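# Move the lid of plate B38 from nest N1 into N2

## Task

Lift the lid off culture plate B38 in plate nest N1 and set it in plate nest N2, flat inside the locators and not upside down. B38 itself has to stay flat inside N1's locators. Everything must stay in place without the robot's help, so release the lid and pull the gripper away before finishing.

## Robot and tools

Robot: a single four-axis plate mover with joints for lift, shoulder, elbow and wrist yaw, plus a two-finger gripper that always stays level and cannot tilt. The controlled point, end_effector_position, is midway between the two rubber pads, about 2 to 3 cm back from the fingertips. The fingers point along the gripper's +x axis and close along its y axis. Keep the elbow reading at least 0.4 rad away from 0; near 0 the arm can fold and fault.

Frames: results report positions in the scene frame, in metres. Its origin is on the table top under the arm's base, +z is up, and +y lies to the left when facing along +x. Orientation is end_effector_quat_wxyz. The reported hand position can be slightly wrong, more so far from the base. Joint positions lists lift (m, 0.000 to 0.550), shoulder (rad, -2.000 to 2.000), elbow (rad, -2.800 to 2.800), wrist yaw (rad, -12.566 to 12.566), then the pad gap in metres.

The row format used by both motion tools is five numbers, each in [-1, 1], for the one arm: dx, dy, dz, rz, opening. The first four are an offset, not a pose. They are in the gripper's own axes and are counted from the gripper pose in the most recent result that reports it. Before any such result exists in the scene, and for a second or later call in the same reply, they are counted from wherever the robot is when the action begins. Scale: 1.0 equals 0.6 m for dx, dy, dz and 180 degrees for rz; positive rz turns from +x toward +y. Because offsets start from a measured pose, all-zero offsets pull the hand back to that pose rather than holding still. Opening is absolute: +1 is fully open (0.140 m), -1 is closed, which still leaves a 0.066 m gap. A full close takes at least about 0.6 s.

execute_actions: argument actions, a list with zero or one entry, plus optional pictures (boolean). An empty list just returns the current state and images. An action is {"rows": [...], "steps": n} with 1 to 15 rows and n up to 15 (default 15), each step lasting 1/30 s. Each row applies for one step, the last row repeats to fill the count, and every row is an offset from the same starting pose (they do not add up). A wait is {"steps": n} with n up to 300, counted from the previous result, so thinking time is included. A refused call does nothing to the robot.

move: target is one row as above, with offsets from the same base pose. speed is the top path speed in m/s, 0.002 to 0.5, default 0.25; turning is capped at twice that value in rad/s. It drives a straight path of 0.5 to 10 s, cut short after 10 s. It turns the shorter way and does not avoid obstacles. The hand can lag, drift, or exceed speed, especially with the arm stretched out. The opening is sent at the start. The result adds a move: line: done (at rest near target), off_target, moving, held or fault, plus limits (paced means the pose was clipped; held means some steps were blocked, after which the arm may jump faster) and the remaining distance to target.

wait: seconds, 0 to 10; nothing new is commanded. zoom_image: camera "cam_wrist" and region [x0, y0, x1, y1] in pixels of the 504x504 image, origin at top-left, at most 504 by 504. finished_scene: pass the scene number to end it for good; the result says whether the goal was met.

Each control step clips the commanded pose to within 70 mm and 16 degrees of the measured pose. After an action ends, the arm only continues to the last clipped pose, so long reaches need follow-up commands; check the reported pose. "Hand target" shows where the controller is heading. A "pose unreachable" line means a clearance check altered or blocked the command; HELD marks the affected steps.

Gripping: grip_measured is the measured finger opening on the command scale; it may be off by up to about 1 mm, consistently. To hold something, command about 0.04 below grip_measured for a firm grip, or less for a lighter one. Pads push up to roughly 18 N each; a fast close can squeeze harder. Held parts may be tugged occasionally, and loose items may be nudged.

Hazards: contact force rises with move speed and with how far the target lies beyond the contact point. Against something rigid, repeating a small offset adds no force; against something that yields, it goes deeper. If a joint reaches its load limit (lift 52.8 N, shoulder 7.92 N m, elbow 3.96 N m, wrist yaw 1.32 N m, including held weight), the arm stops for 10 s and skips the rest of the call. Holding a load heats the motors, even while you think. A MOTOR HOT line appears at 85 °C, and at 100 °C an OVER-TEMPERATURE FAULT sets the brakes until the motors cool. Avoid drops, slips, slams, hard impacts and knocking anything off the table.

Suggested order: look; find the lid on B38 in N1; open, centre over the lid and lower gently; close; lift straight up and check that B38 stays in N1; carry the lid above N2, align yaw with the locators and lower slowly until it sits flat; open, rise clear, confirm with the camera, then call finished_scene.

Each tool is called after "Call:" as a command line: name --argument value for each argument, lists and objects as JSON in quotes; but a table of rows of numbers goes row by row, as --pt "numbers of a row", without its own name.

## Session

Call:
execute_actions --actions '[]'

Scene clock: 0.00 s of 7200.00 s.
end_effector_position=(+0.5929, -0.1024, +0.1973) grip_measured=+0.99 end_effector_quat_wxyz=(+0.943, +0.000, +0.000, +0.333)
Joint positions: [ 0.192  0.17   1.539 -1.029  0.14 ]
Hand target: +0.593, -0.102, +0.197; +0.943, +0.000, +0.000, +0.333

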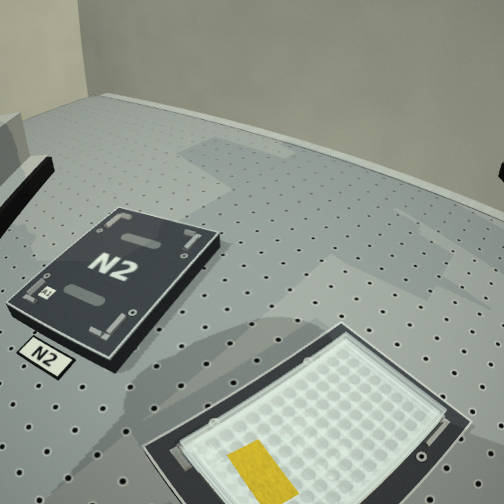

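Call:
move --target '[-0.1,0.132,-0.18,-0.294,1]'

Scene clock: 14.10 s of 7200.00 s.
end_effector_position=(+0.4965, -0.0783, +0.0892) grip_measured=+0.99 end_effector_quat_wxyz=(+0.993, +0.000, +0.000, -0.122)
Joint positions: [ 0.084  0.771  0.737 -1.751  0.14 ]
Hand target: +0.497, -0.078, +0.089; +0.993, +0.000, +0.000, -0.122
Off the commanded pose: 0.000 m, 0 deg.
After step 90, 8.93 s passed at rest.
move: done

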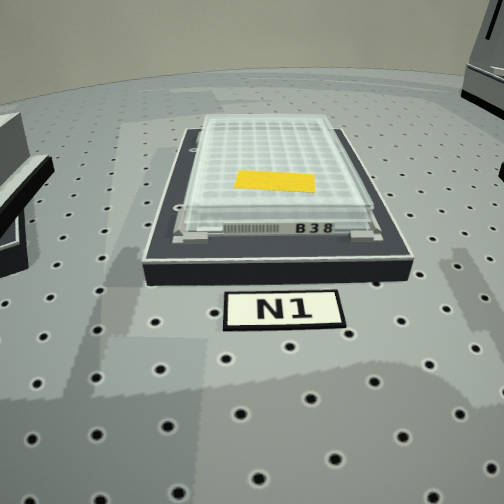

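Call:
move --target '[0.225,0,-0.075,0.002,0.5]' --speed 0.1

Scene clock: 31.43 s of 7200.00 s.
end_effector_position=(+0.6276, -0.1109, +0.0442) grip_measured=+0.50 end_effector_quat_wxyz=(+0.993, +0.000, +0.000, -0.118)
Joint positions: [ 0.039  0.559  1.348 -2.144  0.122]
Hand target: +0.628, -0.111, +0.044; +0.993, +0.000, +0.000, -0.119
Off the commanded pose: 0.000 m, 0 deg.
After step 90, 12.63 s passed at rest.
move: done

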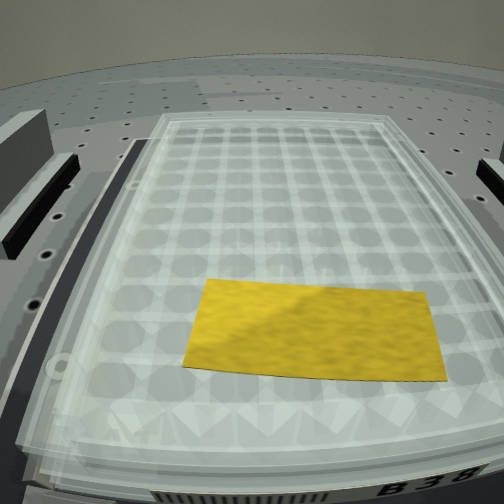

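Call:
move --target '[0,0,-0.0117,0,0.0]' --speed 0.03

Scene clock: 36.63 s of 7200.00 s.
end_effector_position=(+0.6276, -0.1109, +0.0371) grip_measured=+0.00 end_effector_quat_wxyz=(+0.993, +0.000, +0.000, -0.118)
Joint positions: [ 0.032  0.559  1.348 -2.144  0.103]
Hand target: +0.628, -0.111, +0.037; +0.993, +0.000, +0.000, -0.118
Off the commanded pose: 0.000 m, 0 deg.
After step 90, 1.50 s passed at rest.
move: done

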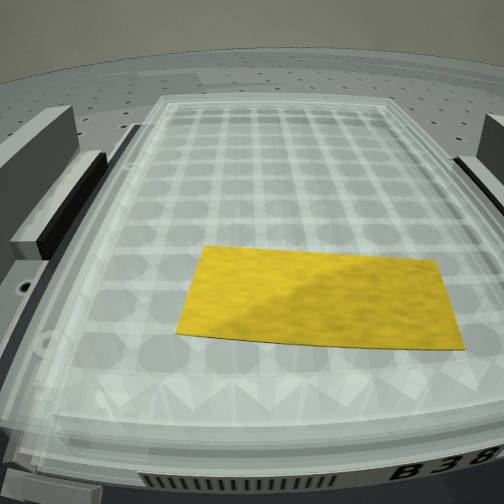

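Call:
execute_actions --actions '[{"rows":[[0,0,0,0,-0.1],[0,0,0,0,-0.2],[0,0,0,0,-0.26],[0,0,0,0,-0.31],[0,0,0,0,-0.35],[0,0,0,0,-0.38],[0,0,0,0,-0.41],[0,0,0,0,-0.43],[0,0,0,0,-0.45],[0,0,0,0,-0.46],[0,0,0,0,-0.47]],"steps":15}]'

Scene clock: 48.87 s of 7200.00 s.
end_effector_position=(+0.6274, -0.1114, +0.0371) grip_measured=-0.47 end_effector_quat_wxyz=(+0.993, +0.000, +0.000, -0.120)
Joint positions: [ 0.032  0.559  1.347 -2.146  0.086]
Hand target: +0.628, -0.111, +0.037; +0.993, +0.000, +0.000, -0.118
Off the commanded pose: 0.001 m, 0 deg.
Steps of this call (steps 1 to 90: nothing new was sent; then 8.73 s passed at rest; steps 91 to 105: all 15 steps of this action). Readings (end_effector_position):
91: (+0.6276, -0.1109, +0.0371)
92: (+0.6276, -0.1109, +0.0371)
94: (+0.6276, -0.1109, +0.0371)
98: (+0.6276, -0.1109, +0.0371)
105: the state above

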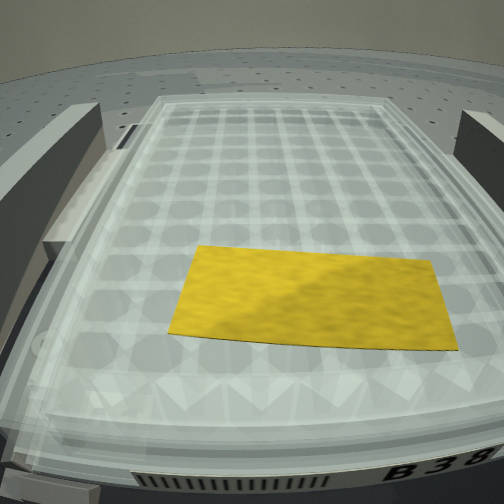

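Right finger touched first; shifting about a millimetre right while closing.

Call:
execute_actions --actions '[{"rows":[[0,-0.001,0,0,-0.48],[0,-0.0015,0,0,-0.49],[0,-0.0015,0,0,-0.5],[0,-0.0015,0,0,-0.51],[0,-0.0015,0,0,-0.52],[0,-0.0015,0,0,-0.53],[0,-0.0015,0,0,-0.54],[0,-0.0015,0,0,-0.55],[0,-0.0015,0,0,-0.56]],"steps":15}]'

Scene clock: 54.57 s of 7200.00 s.
end_effector_position=(+0.6272, -0.1122, +0.0371) grip_measured=-0.49 end_effector_quat_wxyz=(+0.993, +0.000, +0.000, -0.119)
Joint positions: [ 0.032  0.556  1.347 -2.142  0.085]
Hand target: +0.627, -0.112, +0.037; +0.993, +0.000, +0.000, -0.120
Off the commanded pose: 0.000 m, 0 deg.
Steps of this call (steps 1 to 90: nothing new was sent; then 2.20 s passed at rest; steps 91 to 105: all 15 steps of this action). Readings (end_effector_position):
91: (+0.6273, -0.1116, +0.0371)
92: (+0.6272, -0.1122, +0.0371)
94: (+0.6272, -0.1122, +0.0371)
98: (+0.6272, -0.1122, +0.0371)
105: the state above

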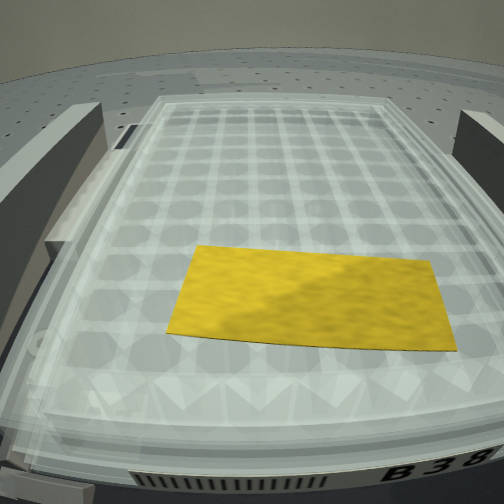

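Call:
move --target '[0,0,0.04,0,-0.57]' --speed 0.03

Scene clock: 66.37 s of 7200.00 s.
end_effector_position=(+0.6272, -0.1122, +0.0612) grip_measured=-0.49 end_effector_quat_wxyz=(+0.993, +0.000, +0.000, -0.119)
Joint positions: [ 0.056  0.556  1.347 -2.142  0.085]
Hand target: +0.627, -0.112, +0.061; +0.993, +0.000, +0.000, -0.119
Off the commanded pose: 0.000 m, 0 deg.
After step 90, 7.77 s passed at rest.
move: done

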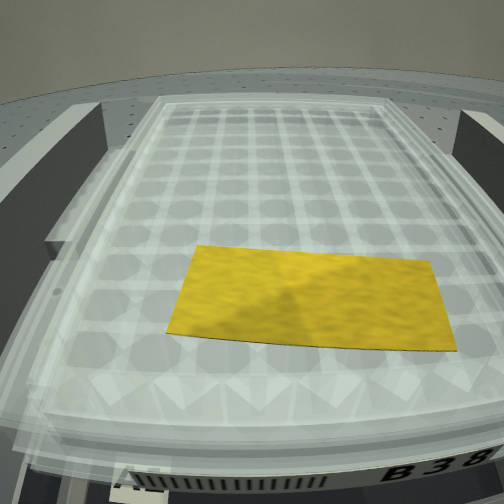

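Call:
move --target '[0,0,-0.0402,0,-0.57]' --speed 0.02

Call:
move --target '[0,0,0,0,-0.36]'

Call:
move --target '[0,0,0.008,0,-0.36]' --speed 0.02

Call:
execute_actions --actions '[{"rows":[[0,0,0,0,-0.39],[0,0,0,0,-0.42],[0,0,0,0,-0.44],[0,0,0,0,-0.46],[0,0,0,0,-0.48],[0,0,0,0,-0.5],[0,0,0,0,-0.52],[0,0,0,0,-0.54],[0,0,0,0,-0.56],[0,0,0,0,-0.58]],"steps":15}]'

Scene clock: 74.90 s of 7200.00 s.
end_effector_position=(+0.6272, -0.1122, +0.0371) grip_measured=-0.49 end_effector_quat_wxyz=(+0.993, +0.000, +0.000, -0.119)
Joint positions: [ 0.032  0.556  1.347 -2.142  0.085]
Hand target: +0.627, -0.112, +0.037; +0.993, +0.000, +0.000, -0.119
Off the commanded pose: 0.000 m, 0 deg.
After step 90, 4.10 s passed at rest.
move: done

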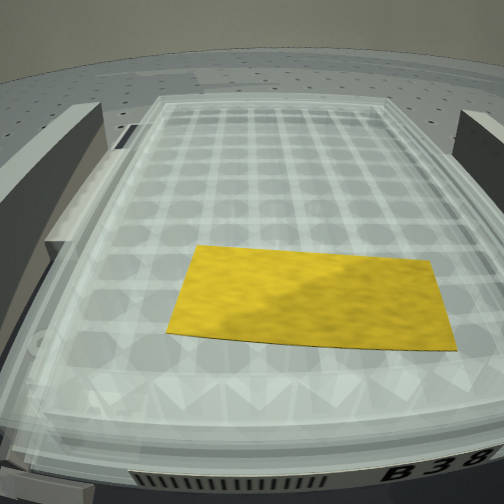

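Scene clock: 75.40 s of 7200.00 s.
end_effector_position=(+0.6272, -0.1122, +0.0371) grip_measured=-0.36 end_effector_quat_wxyz=(+0.993, +0.000, +0.000, -0.119)
Joint positions: [ 0.032  0.556  1.347 -2.142  0.09 ]
Hand target: +0.627, -0.112, +0.037; +0.993, +0.000, +0.000, -0.119
Off the commanded pose: 0.000 m, 0 deg.
move: done

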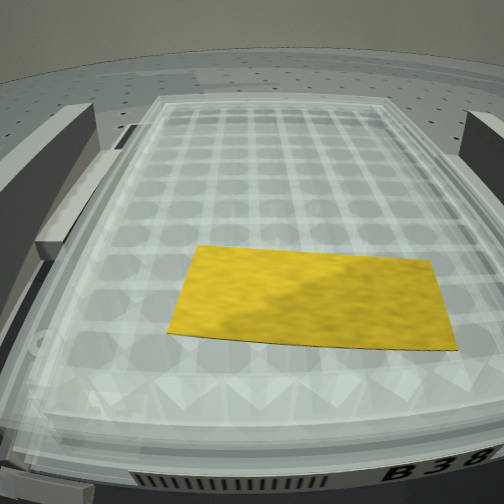

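Scene clock: 76.10 s of 7200.00 s.
end_effector_position=(+0.6272, -0.1122, +0.0419) grip_measured=-0.36 end_effector_quat_wxyz=(+0.993, +0.000, +0.000, -0.119)
Joint positions: [ 0.037  0.556  1.347 -2.142  0.09 ]
Hand target: +0.627, -0.112, +0.042; +0.993, +0.000, +0.000, -0.119
Off the commanded pose: 0.000 m, 0 deg.
move: done

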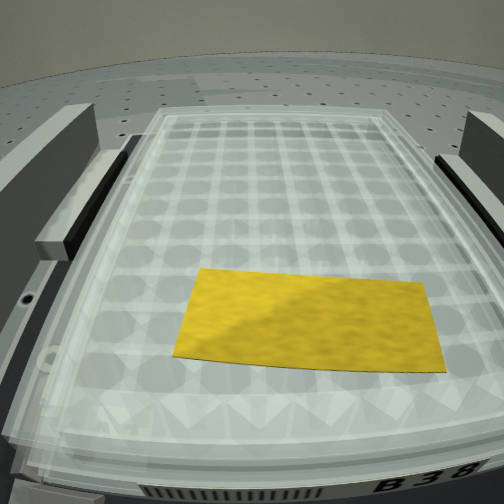

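Scene clock: 76.60 s of 7200.00 s.
end_effector_position=(+0.6272, -0.1122, +0.0419) grip_measured=-0.49 end_effector_quat_wxyz=(+0.993, +0.000, +0.000, -0.119)
Joint positions: [ 0.037  0.556  1.347 -2.142  0.085]
Hand target: +0.627, -0.112, +0.042; +0.993, +0.000, +0.000, -0.119
Off the commanded pose: 0.000 m, 0 deg.
Steps of this call (steps 1 to 15: all 15 steps of this action). Readings (end_effector_position):
1: (+0.6272, -0.1122, +0.0419)
2: (+0.6272, -0.1122, +0.0419)
4: (+0.6272, -0.1122, +0.0419)
8: (+0.6272, -0.1122, +0.0419)
15: the state above

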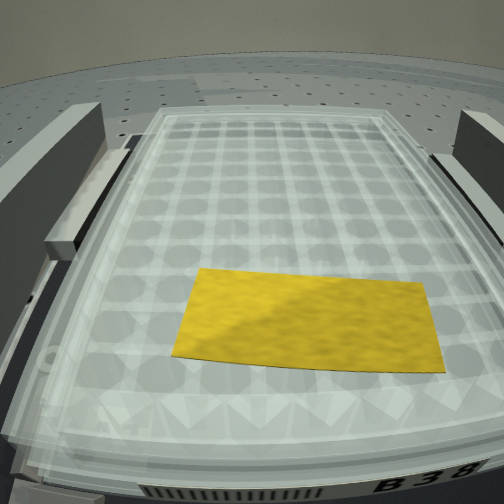

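Call:
move --target '[0,0,0.045,0,-0.58]' --speed 0.03

Scene clock: 79.77 s of 7200.00 s.
end_effector_position=(+0.6272, -0.1122, +0.0689) grip_measured=-0.49 end_effector_quat_wxyz=(+0.993, +0.000, +0.000, -0.119)
Joint positions: [ 0.064  0.556  1.347 -2.142  0.085]
Hand target: +0.627, -0.112, +0.069; +0.993, +0.000, +0.000, -0.119
Off the commanded pose: 0.000 m, 0 deg.
move: done

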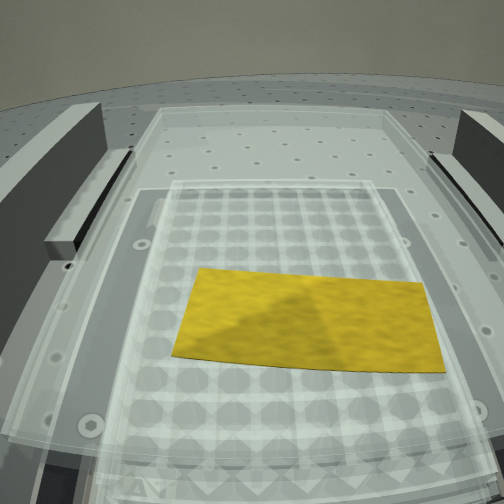

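Call:
move --target '[-0.054,0.349,0,0.171,-0.58]' --speed 0.15

Scene clock: 95.43 s of 7200.00 s.
end_effector_position=(+0.6454, +0.0991, +0.0689) grip_measured=-0.49 end_effector_quat_wxyz=(+0.989, +0.000, +0.000, +0.149)
Joint positions: [ 0.064  0.939  1.426 -2.067  0.085]
Hand target: +0.645, +0.099, +0.069; +0.989, +0.000, +0.000, +0.149
Off the commanded pose: 0.000 m, 0 deg.
After step 90, 10.60 s passed at rest.
move: done

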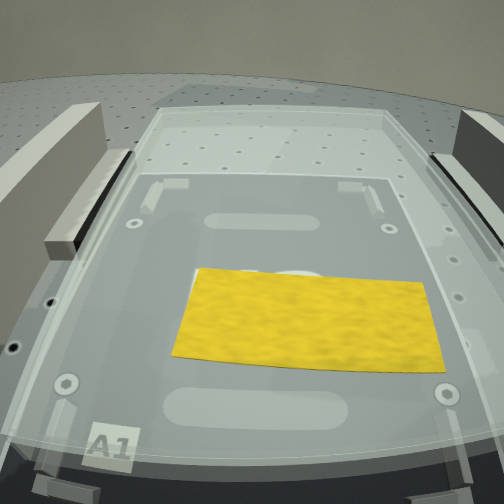

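Call:
move --target '[0.0115,0.006,0,-0.011,-0.58]' --speed 0.03

Scene clock: 105.13 s of 7200.00 s.
end_effector_position=(+0.6509, +0.1046, +0.0689) grip_measured=-0.49 end_effector_quat_wxyz=(+0.991, +0.000, +0.000, +0.132)
Joint positions: [ 0.064  0.953  1.457 -2.146  0.085]
Hand target: +0.651, +0.105, +0.069; +0.991, +0.000, +0.000, +0.132
Off the commanded pose: 0.000 m, 0 deg.
After step 90, 5.90 s passed at rest.
move: done

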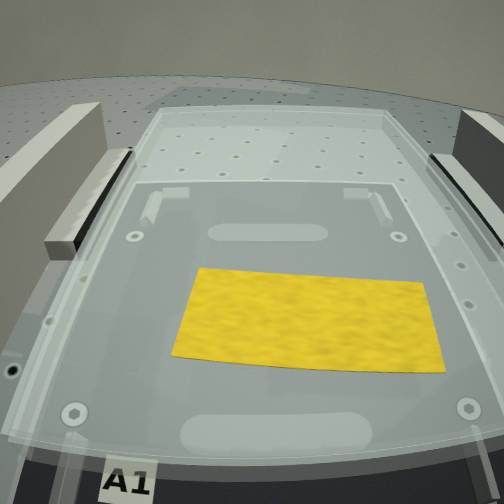

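Call:
move --target '[0.0035,0.0038,-0.03,0,-0.58]' --speed 0.02

Scene clock: 113.67 s of 7200.00 s.
end_effector_position=(+0.6523, +0.1073, +0.0509) grip_measured=-0.49 end_effector_quat_wxyz=(+0.991, +0.000, +0.000, +0.132)
Joint positions: [ 0.046  0.956  1.467 -2.158  0.085]
Hand target: +0.652, +0.107, +0.051; +0.991, +0.000, +0.000, +0.132
Off the commanded pose: 0.000 m, 0 deg.
After step 90, 4.40 s passed at rest.
move: done

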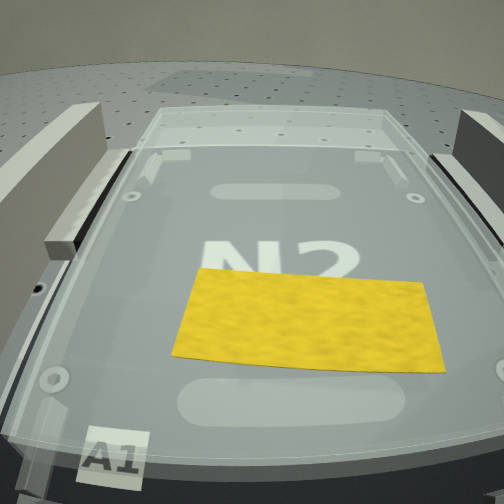

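Call:
move --target '[0,0,-0.014,0,-0.58]' --speed 0.01

Scene clock: 117.57 s of 7200.00 s.
end_effector_position=(+0.6523, +0.1073, +0.0425) grip_measured=-0.49 end_effector_quat_wxyz=(+0.991, +0.000, +0.000, +0.132)
Joint positions: [ 0.037  0.956  1.467 -2.158  0.085]
Hand target: +0.652, +0.107, +0.042; +0.991, +0.000, +0.000, +0.132
Off the commanded pose: 0.000 m, 0 deg.
move: done

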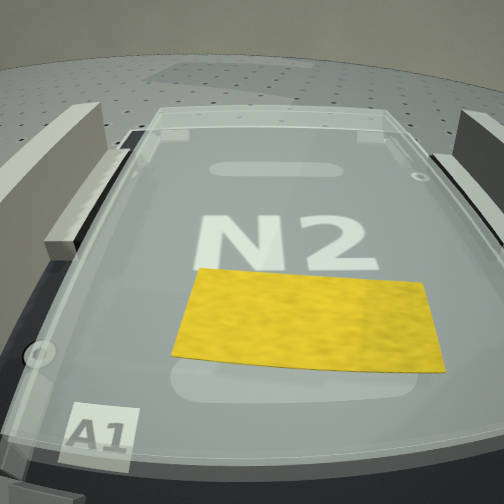

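Call:
zoom_image --camera "cam_wrist" --region '[120, 90, 430, 190]'

Call:
move --target '[0,0,-0.005,0,-0.58]' --speed 0.005

Call:
zoom_image --camera "cam_wrist" --region '[120, 90, 430, 190]'

Region (120, 90, 430, 190) of cam_wrist's 504x504 image, scaled by 1.626, with more detail than that image has; it fills the top 163 rows of this view, and the rest is white.

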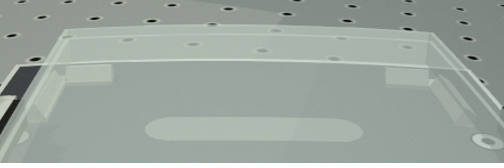

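Scene clock: 123.20 s of 7200.00 s.
end_effector_position=(+0.6523, +0.1073, +0.0395) grip_measured=-0.49 end_effector_quat_wxyz=(+0.991, +0.000, +0.000, +0.132)
Joint positions: [ 0.035  0.956  1.467 -2.158  0.085]
Hand target: +0.652, +0.107, +0.039; +0.991, +0.000, +0.000, +0.132
Off the commanded pose: 0.000 m, 0 deg.
After step 90, 1.80 s passed at rest.
move: done

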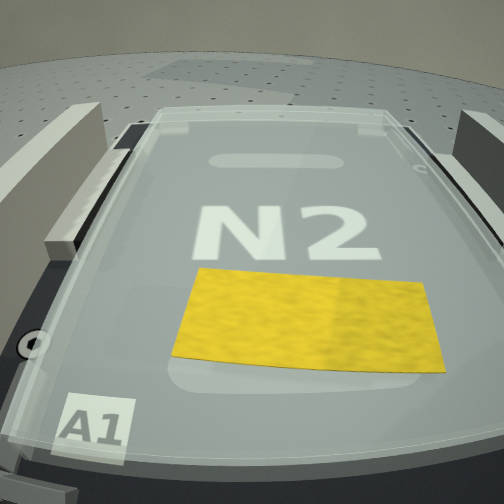

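Region (120, 90, 430, 190) of cam_wrist's 504x504 image, scaled by 1.626, with more detail than that image has; it fills the top 163 rows of this view, and the rest is white.

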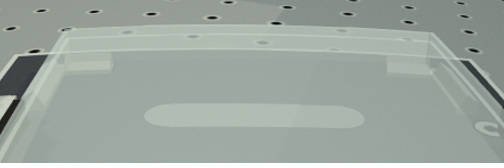

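Call:
move --target '[0,0,-0.005,0,-0.58]' --speed 0.004

Scene clock: 130.17 s of 7200.00 s.
end_effector_position=(+0.6521, +0.1079, +0.0368) grip_measured=-0.49 end_effector_quat_wxyz=(+0.991, +0.000, +0.000, +0.133)
Joint positions: [ 0.032  0.957  1.467 -2.157  0.085]
Hand target: +0.652, +0.107, +0.037; +0.991, +0.000, +0.000, +0.132
Off the commanded pose: 0.001 m, 0 deg.
After step 90, 3.00 s passed at rest.
move: done

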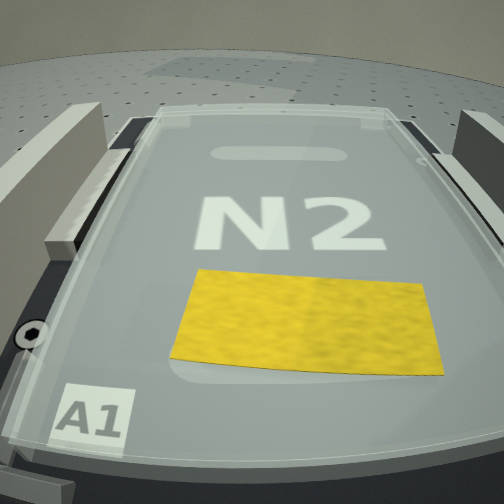

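Call:
move --target '[0,0.001,-0.003,0,-0.58]' --speed 0.003

Scene clock: 136.60 s of 7200.00 s.
end_effector_position=(+0.6518, +0.1081, +0.0357) grip_measured=-0.49 end_effector_quat_wxyz=(+0.991, +0.000, +0.000, +0.132)
Joint positions: [ 0.031  0.959  1.465 -2.159  0.085]
Hand target: +0.652, +0.109, +0.035; +0.991, +0.000, +0.000, +0.133
Off the commanded pose: 0.001 m, 0 deg.
After step 90, 2.57 s passed at rest.
move: done

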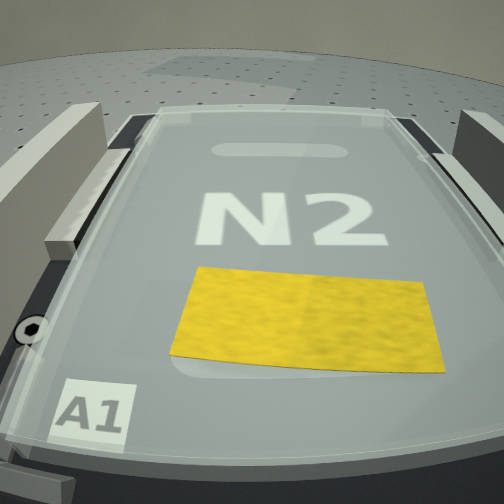

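Descent has been stopped by contact, so I'll release and inspect.

Call:
move --target '[0,0,0,0,-0.25]'

Call:
move --target '[-0.08,0,0.1,0,-0.25]' --speed 0.1

Call:
zoom_image --camera "cam_wrist" --region '[100, 120, 440, 460]'

Scene clock: 143.03 s of 7200.00 s.
end_effector_position=(+0.6517, +0.1081, +0.0357) grip_measured=-0.25 end_effector_quat_wxyz=(+0.991, +0.000, +0.000, +0.132)
Joint positions: [ 0.031  0.959  1.465 -2.159  0.094]
Hand target: +0.652, +0.108, +0.036; +0.991, +0.000, +0.000, +0.132
Off the commanded pose: 0.000 m, 0 deg.
After step 90, 2.73 s passed at rest.
move: done

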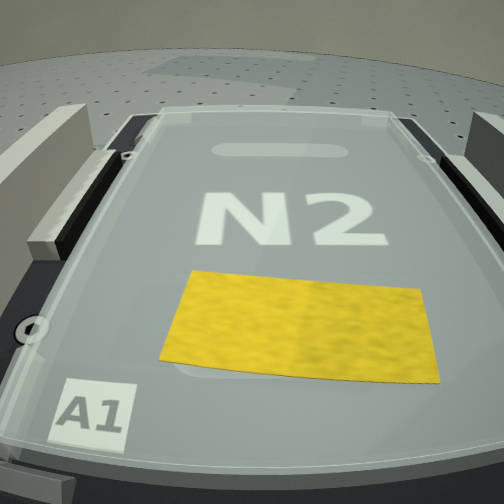

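Scene clock: 144.10 s of 7200.00 s.
end_effector_position=(+0.6054, +0.0955, +0.0958) grip_measured=-0.25 end_effector_quat_wxyz=(+0.991, +0.000, +0.000, +0.132)
Joint positions: [ 0.091  1.045  1.227 -2.007  0.094]
Hand target: +0.605, +0.096, +0.096; +0.991, +0.000, +0.000, +0.132
Off the commanded pose: 0.000 m, 0 deg.
move: done

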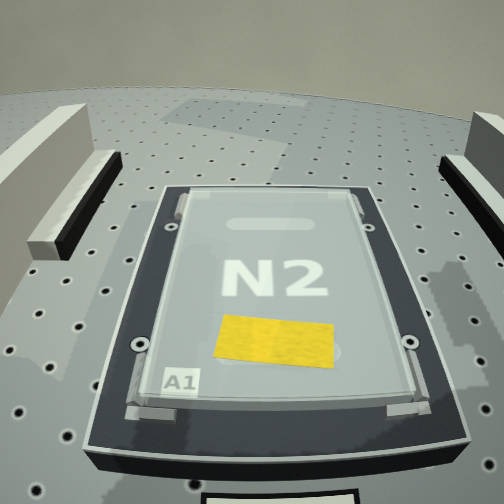

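Region (100, 120, 440, 460) of cam_wrist's 504x504 image, scaled by 1.482, with more detail than that image has.

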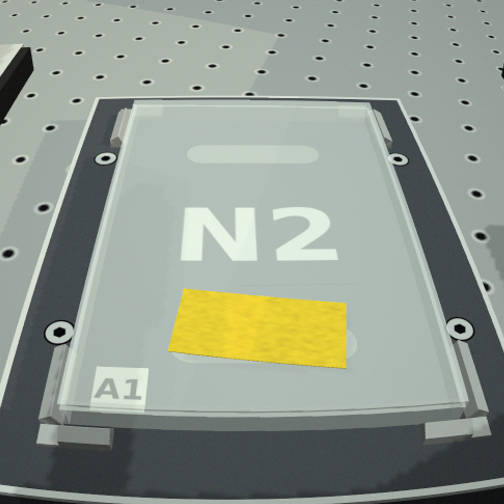

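Call:
finished_scene --scene 2

The scene is finished: the task was done.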